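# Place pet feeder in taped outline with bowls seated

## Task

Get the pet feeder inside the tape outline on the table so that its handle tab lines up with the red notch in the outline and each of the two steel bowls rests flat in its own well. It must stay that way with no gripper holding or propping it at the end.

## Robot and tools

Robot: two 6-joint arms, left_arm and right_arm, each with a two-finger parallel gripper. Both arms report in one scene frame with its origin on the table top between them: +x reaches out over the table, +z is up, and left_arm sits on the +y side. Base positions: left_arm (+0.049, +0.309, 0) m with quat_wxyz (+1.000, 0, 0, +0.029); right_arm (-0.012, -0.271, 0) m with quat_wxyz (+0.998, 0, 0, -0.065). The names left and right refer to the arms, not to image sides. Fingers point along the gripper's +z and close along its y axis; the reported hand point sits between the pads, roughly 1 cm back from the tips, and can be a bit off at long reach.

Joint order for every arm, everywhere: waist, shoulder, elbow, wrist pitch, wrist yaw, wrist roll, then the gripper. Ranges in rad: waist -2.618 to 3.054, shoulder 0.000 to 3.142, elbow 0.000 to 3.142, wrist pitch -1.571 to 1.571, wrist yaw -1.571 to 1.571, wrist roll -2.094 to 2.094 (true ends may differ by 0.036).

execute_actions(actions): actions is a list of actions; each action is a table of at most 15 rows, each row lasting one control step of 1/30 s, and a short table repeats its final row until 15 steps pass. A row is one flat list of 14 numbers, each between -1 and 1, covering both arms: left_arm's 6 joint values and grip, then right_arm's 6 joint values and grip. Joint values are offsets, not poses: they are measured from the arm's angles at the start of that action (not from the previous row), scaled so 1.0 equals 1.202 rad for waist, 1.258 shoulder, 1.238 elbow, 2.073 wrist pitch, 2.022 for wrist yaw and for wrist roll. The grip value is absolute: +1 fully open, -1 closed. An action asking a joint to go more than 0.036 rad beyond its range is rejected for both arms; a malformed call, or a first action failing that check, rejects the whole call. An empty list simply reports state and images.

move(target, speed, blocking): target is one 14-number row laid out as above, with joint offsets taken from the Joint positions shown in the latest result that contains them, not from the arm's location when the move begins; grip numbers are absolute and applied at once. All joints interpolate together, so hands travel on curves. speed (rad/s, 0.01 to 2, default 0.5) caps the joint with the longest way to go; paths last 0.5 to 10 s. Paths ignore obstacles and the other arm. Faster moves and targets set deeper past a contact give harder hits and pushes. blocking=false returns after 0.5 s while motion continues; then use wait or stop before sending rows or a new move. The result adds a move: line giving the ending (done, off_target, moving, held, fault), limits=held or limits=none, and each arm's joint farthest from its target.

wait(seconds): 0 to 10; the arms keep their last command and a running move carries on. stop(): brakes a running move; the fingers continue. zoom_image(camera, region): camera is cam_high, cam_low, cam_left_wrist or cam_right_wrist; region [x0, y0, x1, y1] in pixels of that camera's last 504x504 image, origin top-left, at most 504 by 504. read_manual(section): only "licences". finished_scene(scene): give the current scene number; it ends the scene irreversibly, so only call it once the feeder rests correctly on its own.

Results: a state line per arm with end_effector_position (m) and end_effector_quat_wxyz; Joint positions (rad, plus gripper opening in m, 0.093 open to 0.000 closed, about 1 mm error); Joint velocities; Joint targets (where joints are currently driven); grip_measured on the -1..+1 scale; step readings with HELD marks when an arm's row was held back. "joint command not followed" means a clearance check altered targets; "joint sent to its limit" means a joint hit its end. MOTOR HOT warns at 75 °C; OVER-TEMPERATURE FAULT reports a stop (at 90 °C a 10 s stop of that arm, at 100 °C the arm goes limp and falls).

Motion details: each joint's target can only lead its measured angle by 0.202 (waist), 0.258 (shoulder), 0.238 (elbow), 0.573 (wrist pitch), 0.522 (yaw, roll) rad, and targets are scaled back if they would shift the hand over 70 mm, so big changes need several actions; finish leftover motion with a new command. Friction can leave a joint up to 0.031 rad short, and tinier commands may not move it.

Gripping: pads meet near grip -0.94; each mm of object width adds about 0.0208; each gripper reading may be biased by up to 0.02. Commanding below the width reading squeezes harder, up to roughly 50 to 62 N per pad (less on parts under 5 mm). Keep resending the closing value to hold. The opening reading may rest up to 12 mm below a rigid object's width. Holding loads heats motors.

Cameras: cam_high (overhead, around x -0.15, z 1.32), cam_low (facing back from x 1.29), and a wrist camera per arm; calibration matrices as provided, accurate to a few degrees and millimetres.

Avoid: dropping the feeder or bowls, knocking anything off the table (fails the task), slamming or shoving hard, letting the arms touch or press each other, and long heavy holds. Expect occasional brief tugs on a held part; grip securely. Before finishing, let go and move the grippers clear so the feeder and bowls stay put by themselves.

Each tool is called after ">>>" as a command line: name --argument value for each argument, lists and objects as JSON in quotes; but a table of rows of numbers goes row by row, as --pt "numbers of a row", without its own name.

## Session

>>> execute_actions --actions '[]'

Scene clock: 0.00 s.
left_arm: end_effector_position=(+0.3027, +0.2621, +0.2014) grip_measured=+0.992 end_effector_quat_wxyz=(+0.237, +0.216, +0.873, -0.368) | right_arm: end_effector_position=(+0.5141, -0.0138, +0.3137) grip_measured=+1.000 end_effector_quat_wxyz=(+0.271, +0.175, +0.653, +0.685)
Joint names: [waist, shoulder, elbow, wrist pitch, wrist yaw, wrist roll]
Joint positions: left_arm=[ 0.296  1.402  1.184 -1.386  0.905  0.857  0.093] | right_arm=[ 0.409  1.984  1.487  0.606 -0.65   1.521  0.093]
Joint velocities: left_arm=[-0.002  0.002 -0.022  0.095 -0.081 -0.095  0.001] | right_arm=[-0.002 -0.012  0.007 -0.022 -0.066 -0.037  0.   ]
Motor temperatures (°C, as the motors report them): left_arm=[24 27 28 25 23 24] | right_arm=[25 25 28 26 27 25]
Joint targets: left_arm=[0.296 1.402 1.184 -1.386 0.905 0.857] | right_arm=[0.409 1.984 1.487 0.606 -0.650 1.521]
camera_calibration (this result's frames):
cam_left_wrist: T_world_to_cam=[[-0.562049, -0.62622, 0.540323, 0.22309], [-0.81791, 0.517943, -0.250516, 0.205628], [-0.122978, -0.582738, -0.803301, 0.434076], [0, 0, 0, 1]] pos_world=[0.346955, 0.286152, 0.279666]
cam_right_wrist: T_world_to_cam=[[0.137654, 0.0118126, -0.99041, 0.237601], [-0.973327, 0.1869, -0.133051, 0.582353], [0.183536, 0.982308, 0.0372252, -0.00472342], [0, 0, 0, 1]] pos_world=[0.53498, -0.107009, 0.312981]

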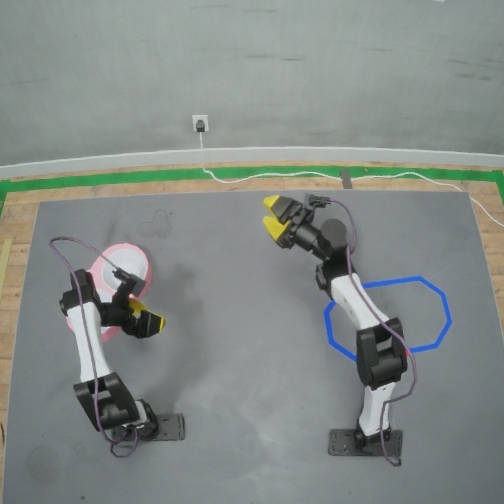

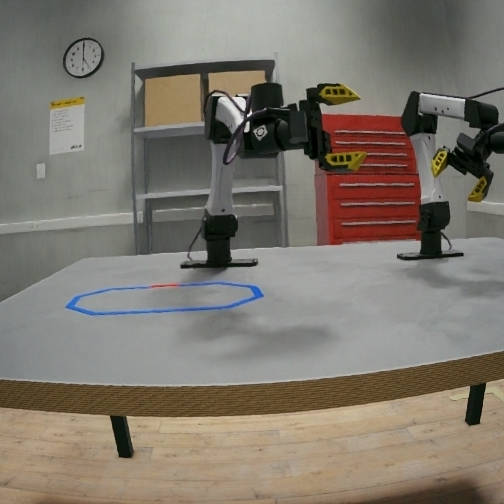

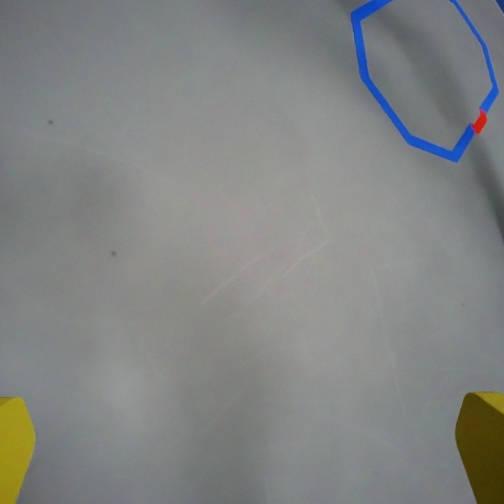

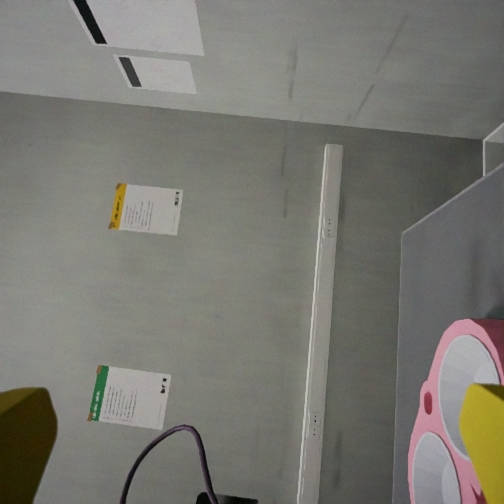

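>>> move --target '[-0.7,0,0.1,0,-0.447,0,-0.35,-1,-0.5,-0.1,-0.95,0.32,-0.5,-0.35]' --speed 1.0

>>> zoom_image --camera "cam_high" --region '[30,220,198,388]'

>>> zoom_image --camera "cam_high" --region '[300,240,468,408]'

Scene clock: 5.63 s.
left_arm: end_effector_position=(+0.2633, +0.1956, +0.1636) grip_measured=-0.347 end_effector_quat_wxyz=(+0.036, +0.619, +0.785, +0.000) | right_arm: end_effector_position=(+0.1538, -0.4831, +0.2032) grip_measured=-0.348 end_effector_quat_wxyz=(+0.123, +0.651, +0.749, -0.018)
Joint names: [waist, shoulder, elbow, wrist pitch, wrist yaw, wrist roll]
Joint positions: left_arm=[-0.537  1.402  1.287 -1.386  0.013  0.857  0.029] | right_arm=[-0.785  1.366  1.391 -1.347 -0.013  0.518  0.029]
Joint velocities: left_arm=[-0.007  0.012 -0.012 -0.007 -0.051 -0.007  0.001] | right_arm=[-0.002 -0.002 -0.012  0.007 -0.007  0.051  0.001]
Motor temperatures (°C, as the motors report them): left_arm=[24 27 29 25 23 24] | right_arm=[25 27 29 27 27 25]
Joint targets: left_arm=[-0.545 1.402 1.307 -1.386 0.001 0.857] | right_arm=[-0.793 1.356 1.363 -1.363 -0.003 0.510]
move: off_target (right_arm); limits=none; left_arm: farthest joint: the elbow, 0.020 radians from its target (0.124 radians at the start); right_arm: farthest joint: the elbow, 0.028 radians from its target (0.124 radians at the start)
camera_calibration (this result's frames):
cam_left_wrist: T_world_to_cam=[[-0.97392, -0.224029, -0.0359415, 0.303763], [-0.220179, 0.894913, 0.38814, -0.137194], [-0.0547901, 0.385931, -0.920899, 0.171905], [0, 0, 0, 1]] pos_world=[0.275052, 0.124484, 0.222476]
cam_right_wrist: T_world_to_cam=[[-0.979885, -0.141062, -0.141162, 0.108857], [-0.172201, 0.955162, 0.240857, 0.476638], [0.100857, 0.26032, -0.96024, 0.393145], [0, 0, 0, 1]] pos_world=[0.149093, -0.542255, 0.278079]

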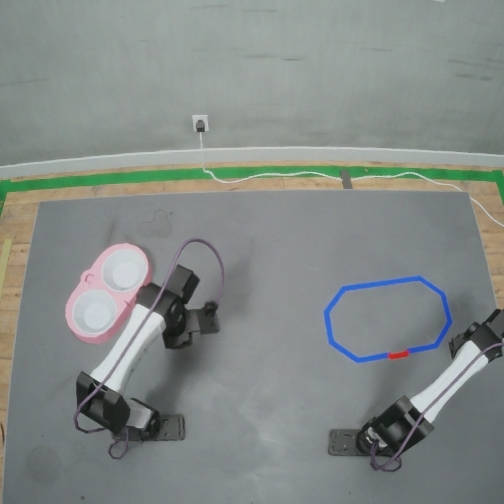

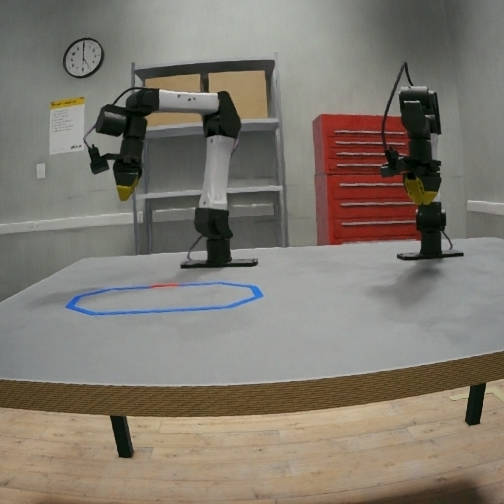

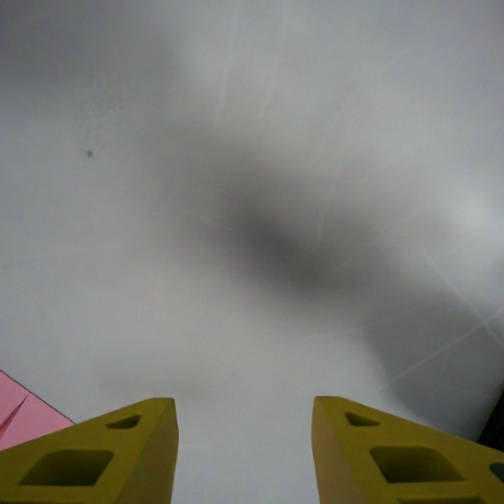

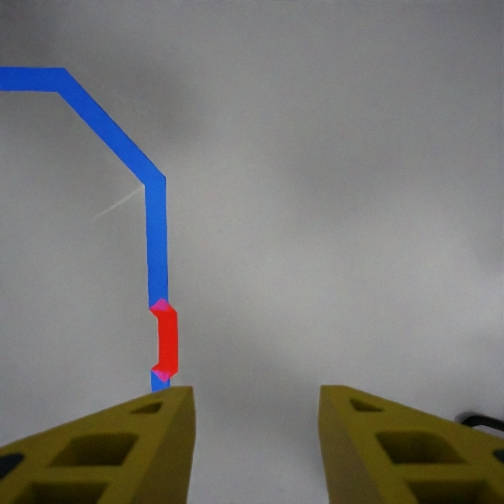

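Region (30, 220, 198, 388) of cam_high's 504x504 image, scaled by 3.000, with more detail than that image has.

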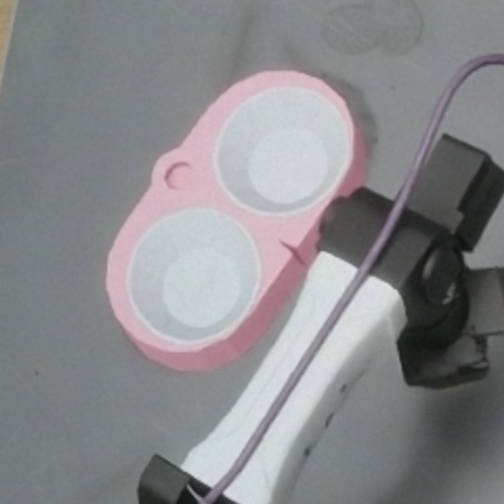

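Region (300, 240, 468, 408) of cam_high's 504x504 image, scaled by 3.000, with more detail than that image has.

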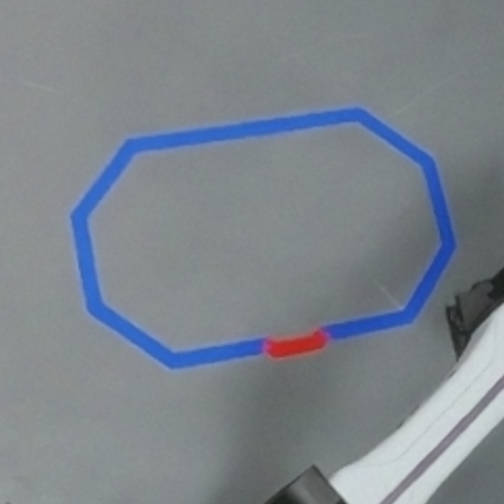

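>>> move --target '[0.73,0.775,0.78,0.02,0,0.045,-0.35,0,0,0,0,0,0,-0.35]' --speed 0.7

Scene clock: 15.70 s.
left_arm: end_effector_position=(+0.4913, +0.4976, +0.0809) grip_measured=-0.347 end_effector_quat_wxyz=(+0.036, +0.265, +0.963, +0.022) | right_arm: end_effector_position=(+0.1538, -0.4830, +0.2032) grip_measured=-0.348 end_effector_quat_wxyz=(+0.123, +0.651, +0.749, -0.018)
Joint names: [waist, shoulder, elbow, wrist pitch, wrist yaw, wrist roll]
Joint positions: left_arm=[ 0.347  2.373  2.233 -1.348  0.011  0.942  0.029] | right_arm=[-0.785  1.366  1.391 -1.347 -0.013  0.518  0.029]
Joint velocities: left_arm=[-0.007  0.002 -0.007 -0.051 -0.051 -0.022 -0.001] | right_arm=[-0.012 -0.002 -0.007 -0.007  0.022  0.081 -0.001]
Motor temperatures (°C, as the motors report them): left_arm=[24 28 30 25 23 24] | right_arm=[25 28 29 27 27 25]
Joint targets: left_arm=[0.341 2.376 2.253 -1.344 0.012 0.947] | right_arm=[-0.785 1.366 1.391 -1.347 -0.014 0.518]
move: done; limits=none; left_arm: farthest joint: the elbow, 0.019 radians from its target (0.965 radians at the start); right_arm: farthest joint: the waist, 0.000 radians from its target (0.000 radians at the start)
camera_calibration (this result's frames):
cam_left_wrist: T_world_to_cam=[[-0.517751, -0.853954, -0.0519223, 0.681129], [-0.799104, 0.461036, 0.385847, 0.17534], [-0.305558, 0.241264, -0.9211, 0.186817], [0, 0, 0, 1]] pos_world=[0.549854, 0.455742, 0.139789]
cam_right_wrist: T_world_to_cam=[[-0.979876, -0.14139, -0.140898, 0.108597], [-0.172481, 0.95504, 0.24114, 0.476493], [0.100469, 0.260589, -0.960208, 0.393294], [0, 0, 0, 1]] pos_world=[0.149083, -0.542204, 0.278043]

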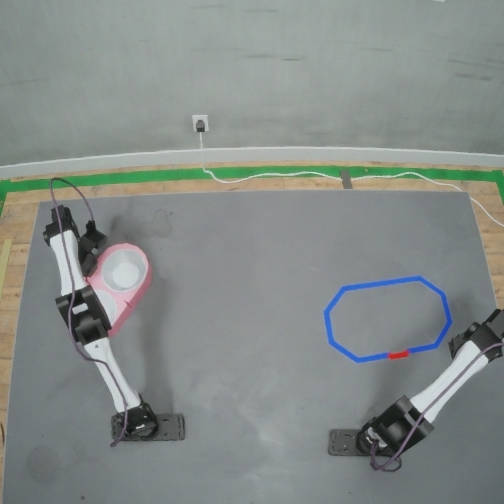

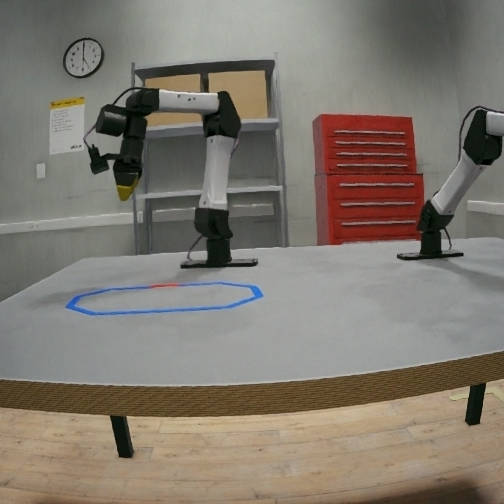

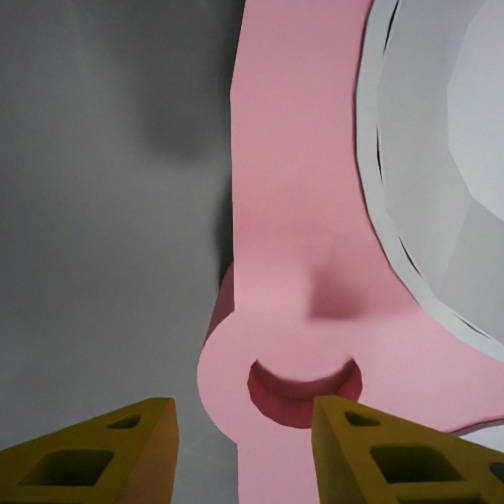

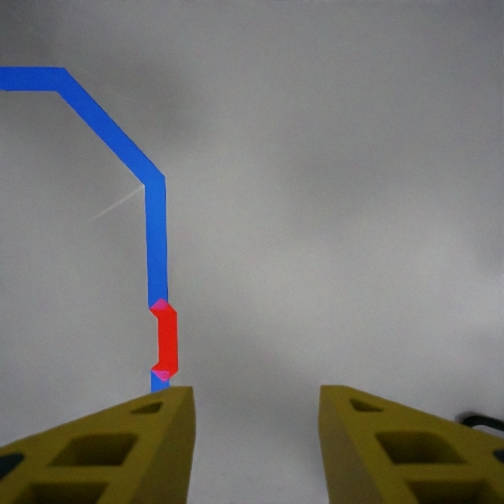

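>>> move --target '[0.025,0.095,0.085,-0.028,0,0.012,-0.35,0,0,0,0,0,0,-0.35]' --speed 0.12

Scene clock: 20.23 s.
left_arm: end_effector_position=(+0.4890, +0.5081, +0.0538) grip_measured=-0.347 end_effector_quat_wxyz=(+0.009, +0.264, +0.965, +0.001) | right_arm: end_effector_position=(+0.1538, -0.4830, +0.2032) grip_measured=-0.348 end_effector_quat_wxyz=(+0.123, +0.651, +0.749, -0.018)
Joint names: [waist, shoulder, elbow, wrist pitch, wrist yaw, wrist roll]
Joint positions: left_arm=[ 0.369  2.478  2.317 -1.395  0.011  0.961  0.029] | right_arm=[-0.785  1.366  1.391 -1.347 -0.013  0.518  0.029]
Joint velocities: left_arm=[-0.002  0.002  0.002  0.007  0.051 -0.037  0.001] | right_arm=[-0.012  0.012 -0.012 -0.007  0.007  0.022  0.   ]
Motor temperatures (°C, as the motors report them): left_arm=[24 30 31 25 23 24] | right_arm=[25 28 30 27 27 25]
Joint targets: left_arm=[0.377 2.492 2.339 -1.406 0.011 0.967] | right_arm=[-0.785 1.366 1.391 -1.347 -0.013 0.518]
move: off_target (left_arm); limits=none; left_arm: farthest joint: the elbow, 0.021 radians from its target (0.105 radians at the start); right_arm: farthest joint: the waist, 0.000 radians from its target (0.000 radians at the start)
camera_calibration (this result's frames):
cam_left_wrist: T_world_to_cam=[[-0.516979, -0.855992, 0.00332443, 0.685175], [-0.775025, 0.469721, 0.422727, 0.160984], [-0.363412, 0.215964, -0.906251, 0.199018], [0, 0, 0, 1]] pos_world=[0.551314, 0.467906, 0.110031]
cam_right_wrist: T_world_to_cam=[[-0.979876, -0.14139, -0.140898, 0.108597], [-0.172481, 0.95504, 0.24114, 0.476493], [0.100469, 0.260589, -0.960208, 0.393294], [0, 0, 0, 1]] pos_world=[0.149083, -0.542204, 0.278043]

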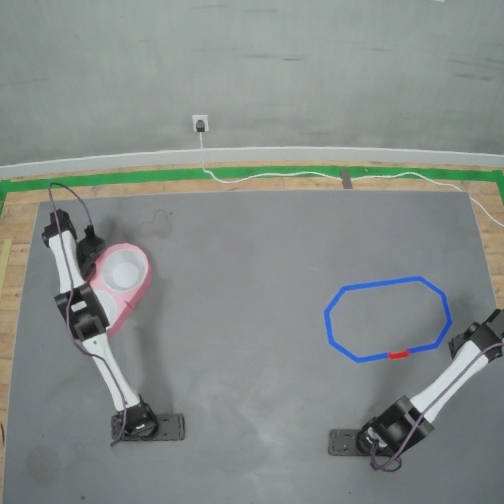

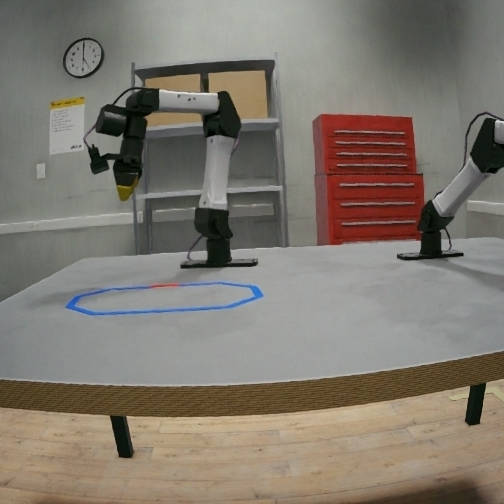

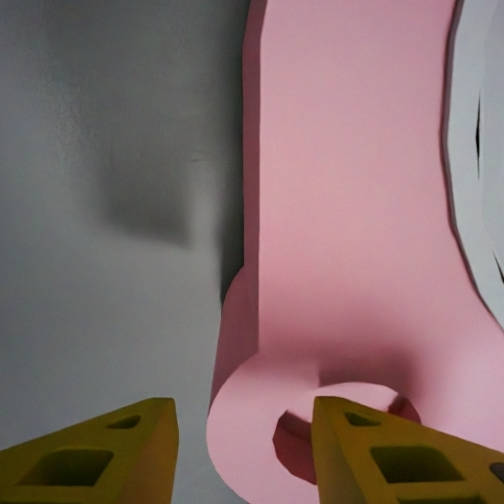

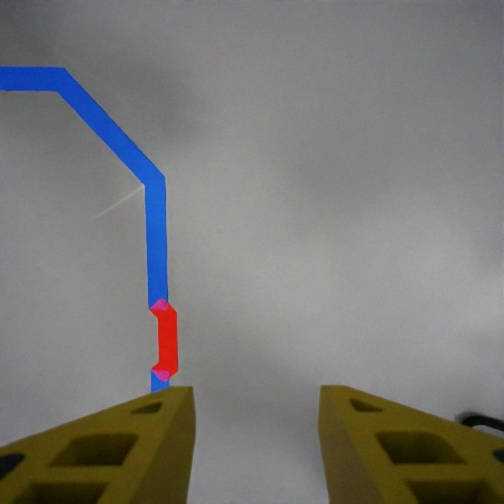

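>>> move --target '[0,0.033,0,0,0,0,-0.35,0,0,0,0,0,0,-0.35]' --speed 0.06

>>> execute_actions --actions '[[[0,0,0,0,0,0,-0.5,0,0,0,0,0,0,-0.35],[0,0,0,0,0,0,-0.55,0,0,0,0,0,0,-0.35],[0,0,0,0,0,0,-0.6,0,0,0,0,0,0,-0.35],[0,0,0,0,0,0,-0.65,0,0,0,0,0,0,-0.35],[0,0,0,0,0,0,-0.7,0,0,0,0,0,0,-0.35],[0,0,0,0,0,0,-0.75,0,0,0,0,0,0,-0.35],[0,0,0,0,0,0,-0.82,0,0,0,0,0,0,-0.35]]]'

Scene clock: 25.27 s.
left_arm: end_effector_position=(+0.4876, +0.5075, +0.0437) grip_measured=-0.347 end_effector_quat_wxyz=(+0.001, +0.264, +0.965, -0.006) | right_arm: end_effector_position=(+0.1538, -0.4830, +0.2032) grip_measured=-0.348 end_effector_quat_wxyz=(+0.123, +0.651, +0.749, -0.018)
Joint names: [waist, shoulder, elbow, wrist pitch, wrist yaw, wrist roll]
Joint positions: left_arm=[ 0.369  2.5    2.317 -1.395  0.011  0.962  0.029] | right_arm=[-0.785  1.366  1.391 -1.347 -0.013  0.518  0.029]
Joint velocities: left_arm=[-0.002  0.012 -0.002 -0.051 -0.037 -0.051 -0.001] | right_arm=[ 0.007 -0.012 -0.007  0.007 -0.037 -0.081  0.   ]
Motor temperatures (°C, as the motors report them): left_arm=[24 32 31 25 23 24] | right_arm=[25 28 30 27 27 25]
Joint targets: left_arm=[0.369 2.519 2.317 -1.395 0.011 0.961] | right_arm=[-0.785 1.366 1.391 -1.347 -0.013 0.518]
move: done; limits=none; left_arm: farthest joint: the shoulder, 0.020 radians from its target (0.042 radians at the start); right_arm: farthest joint: the waist, 0.000 radians from its target (0.000 radians at the start)
camera_calibration (this result's frames):
cam_left_wrist: T_world_to_cam=[[-0.517055, -0.85568, 0.0215842, 0.683051], [-0.766223, 0.473945, 0.433911, 0.157544], [-0.381518, 0.207817, -0.900697, 0.202265], [0, 0, 0, 1]] pos_world=[0.551057, 0.467772, 0.0990768]
cam_right_wrist: T_world_to_cam=[[-0.979876, -0.14139, -0.140898, 0.108597], [-0.172481, 0.95504, 0.24114, 0.476493], [0.100469, 0.260589, -0.960208, 0.393294], [0, 0, 0, 1]] pos_world=[0.149083, -0.542204, 0.278043]

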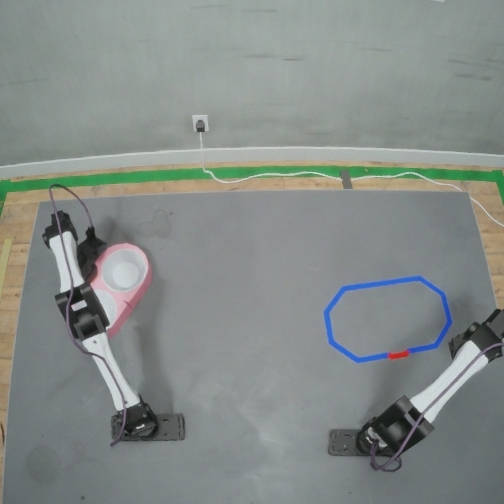

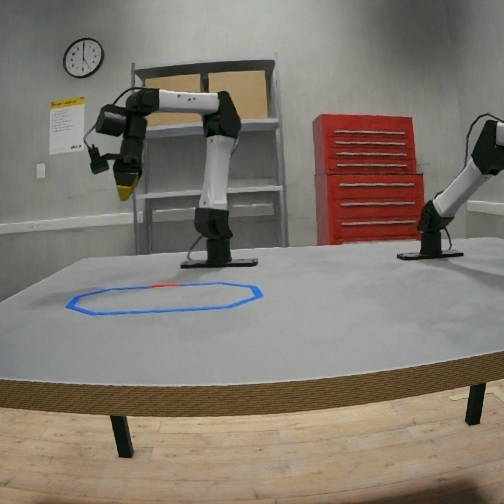

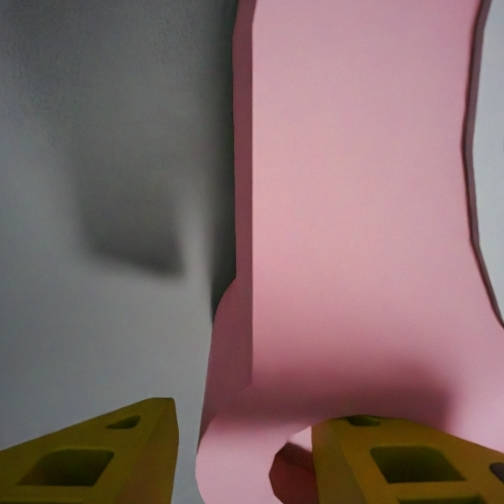

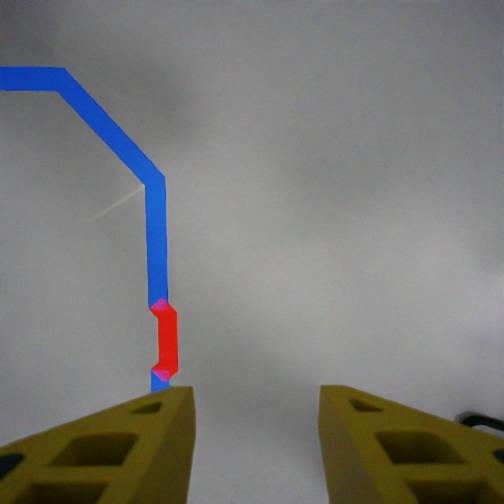

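Scene clock: 25.77 s.
left_arm: end_effector_position=(+0.4867, +0.5073, +0.0437) grip_measured=-0.764 end_effector_quat_wxyz=(-0.001, +0.268, +0.964, -0.007) | right_arm: end_effector_position=(+0.1538, -0.4830, +0.2032) grip_measured=-0.348 end_effector_quat_wxyz=(+0.123, +0.651, +0.749, -0.018)
Joint names: [waist, shoulder, elbow, wrist pitch, wrist yaw, wrist roll]
Joint positions: left_arm=[ 0.369  2.5    2.317 -1.399  0.009  0.97   0.009] | right_arm=[-0.785  1.366  1.391 -1.347 -0.013  0.518  0.029]
Joint velocities: left_arm=[ 0.012 -0.007 -0.012 -0.037  0.007 -0.037 -0.001] | right_arm=[-0.017 -0.007  0.012  0.007  0.037  0.007 -0.   ]
Motor temperatures (°C, as the motors report them): left_arm=[24 32 31 25 23 24] | right_arm=[25 28 30 27 27 25]
Joint targets: left_arm=[0.369 2.500 2.317 -1.395 0.011 0.961] | right_arm=[-0.785 1.366 1.391 -1.347 -0.013 0.518]
Step readings (joint positions):
0: left_arm=[0.369 2.500 2.317 -1.395 0.011 0.962] | right_arm=[-0.785 1.366 1.391 -1.347 -0.013 0.518]
1: left_arm=[0.369 2.500 2.317 -1.396 0.012 0.962] | right_arm=[-0.785 1.366 1.391 -1.347 -0.013 0.518]
2: left_arm=[0.369 2.500 2.317 -1.400 0.014 0.962] | right_arm=[-0.785 1.366 1.391 -1.347 -0.013 0.518]
4: left_arm=[0.369 2.500 2.317 -1.399 0.012 0.967] | right_arm=[-0.785 1.366 1.391 -1.347 -0.013 0.518]
8: left_arm=[0.369 2.500 2.317 -1.399 0.009 0.973] | right_arm=[-0.785 1.366 1.391 -1.347 -0.013 0.518]
15: Joint positions above
camera_calibration (this result's frames):
cam_left_wrist: T_world_to_cam=[[-0.523813, -0.851499, 0.0238566, 0.683501], [-0.760654, 0.480167, 0.436859, 0.15089], [-0.38344, 0.210685, -0.899214, 0.201355], [0, 0, 0, 1]] pos_world=[0.550009, 0.467126, 0.0988375]
cam_right_wrist: T_world_to_cam=[[-0.979876, -0.14139, -0.140898, 0.108597], [-0.172481, 0.95504, 0.24114, 0.476493], [0.100469, 0.260589, -0.960208, 0.393294], [0, 0, 0, 1]] pos_world=[0.149083, -0.542204, 0.278043]

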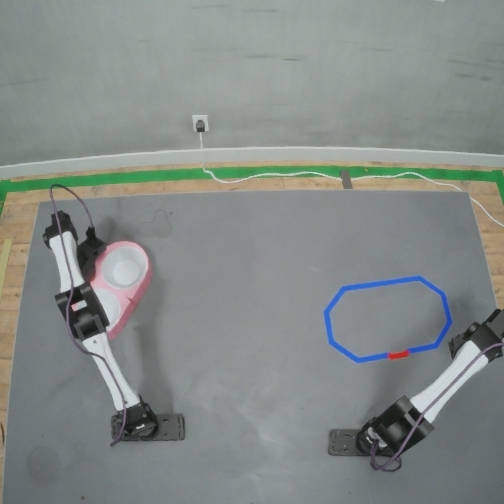

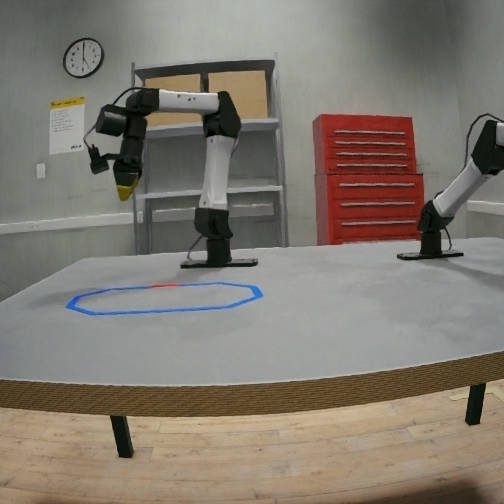

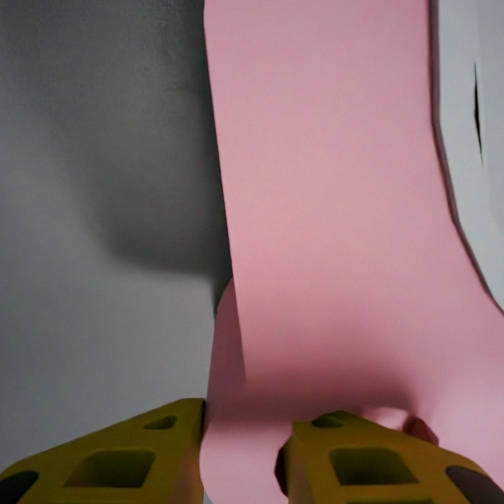

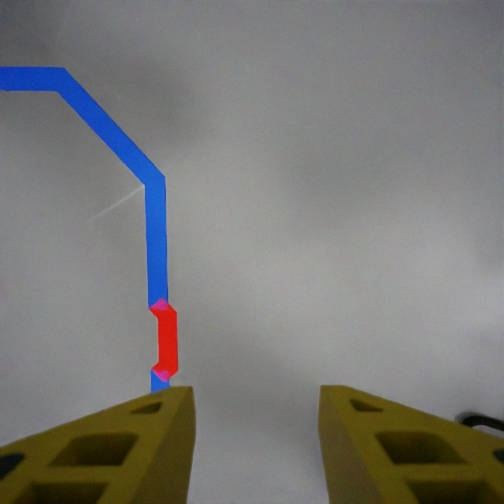

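>>> move --target '[-0.66,0,0,0,0,-0.73,-0.82,0,0,0,0,0,0,-0.35]' --speed 0.35

Scene clock: 32.27 s.
left_arm: end_effector_position=(+0.4995, +0.1427, +0.0437) grip_measured=-0.764 end_effector_quat_wxyz=(-0.004, -0.068, +0.998, +0.004) | right_arm: end_effector_position=(+0.1538, -0.4830, +0.2032) grip_measured=-0.348 end_effector_quat_wxyz=(+0.123, +0.651, +0.749, -0.018)
Joint names: [waist, shoulder, elbow, wrist pitch, wrist yaw, wrist roll]
Joint positions: left_arm=[-0.414  2.5    2.317 -1.399 -0.003 -0.491  0.009] | right_arm=[-0.785  1.366  1.391 -1.347 -0.013  0.518  0.029]
Joint velocities: left_arm=[-0.002  0.002  0.007  0.022  0.037 -0.022 -0.001] | right_arm=[-0.002  0.012 -0.007  0.007 -0.007  0.066  0.001]
Motor temperatures (°C, as the motors report them): left_arm=[24 35 32 25 23 24] | right_arm=[25 28 31 27 27 25]
Joint targets: left_arm=[-0.424 2.500 2.317 -1.399 0.010 -0.507] | right_arm=[-0.785 1.366 1.391 -1.347 -0.013 0.518]
move: done; limits=none; left_arm: farthest joint: the wrist roll, 0.015 radians from its target (1.476 radians at the start); right_arm: farthest joint: the waist, 0.000 radians from its target (0.000 radians at the start)
camera_calibration (this result's frames):
cam_left_wrist: T_world_to_cam=[[0.126442, -0.991972, 0.00218043, 0.0759856], [-0.88805, -0.112216, 0.445842, 0.483518], [-0.442018, -0.0583097, -0.895109, 0.350561], [0, 0, 0, 1]] pos_world=[0.574734, 0.150075, 0.098052]
cam_right_wrist: T_world_to_cam=[[-0.979876, -0.14139, -0.140898, 0.108597], [-0.172481, 0.95504, 0.24114, 0.476493], [0.100469, 0.260589, -0.960208, 0.393294], [0, 0, 0, 1]] pos_world=[0.149083, -0.542204, 0.278043]

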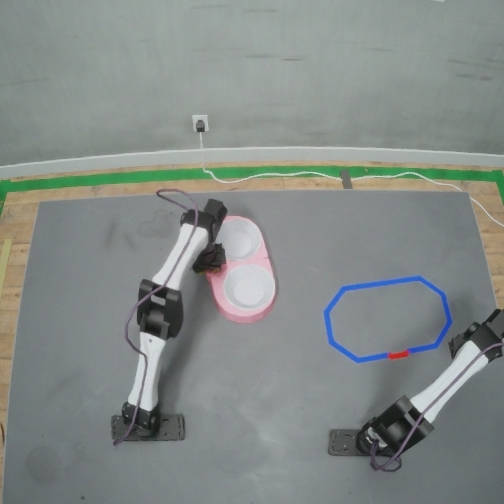

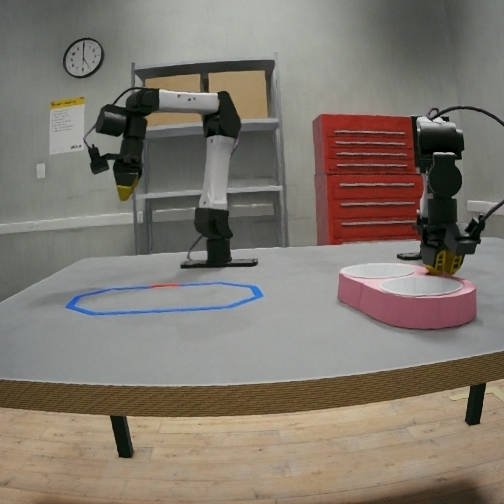

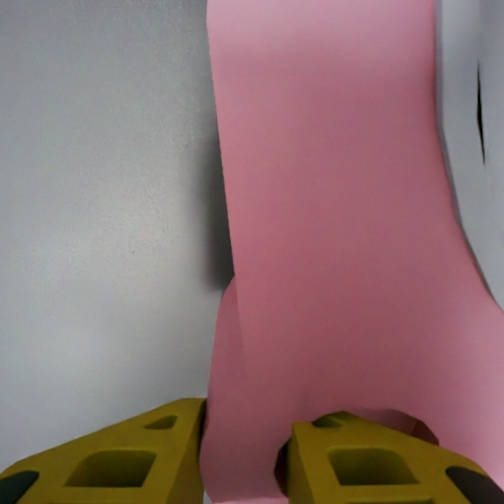

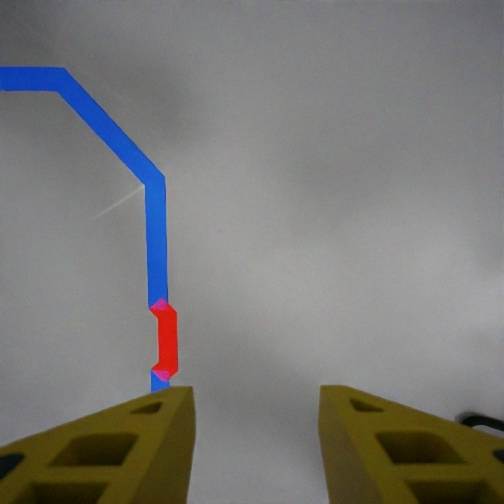

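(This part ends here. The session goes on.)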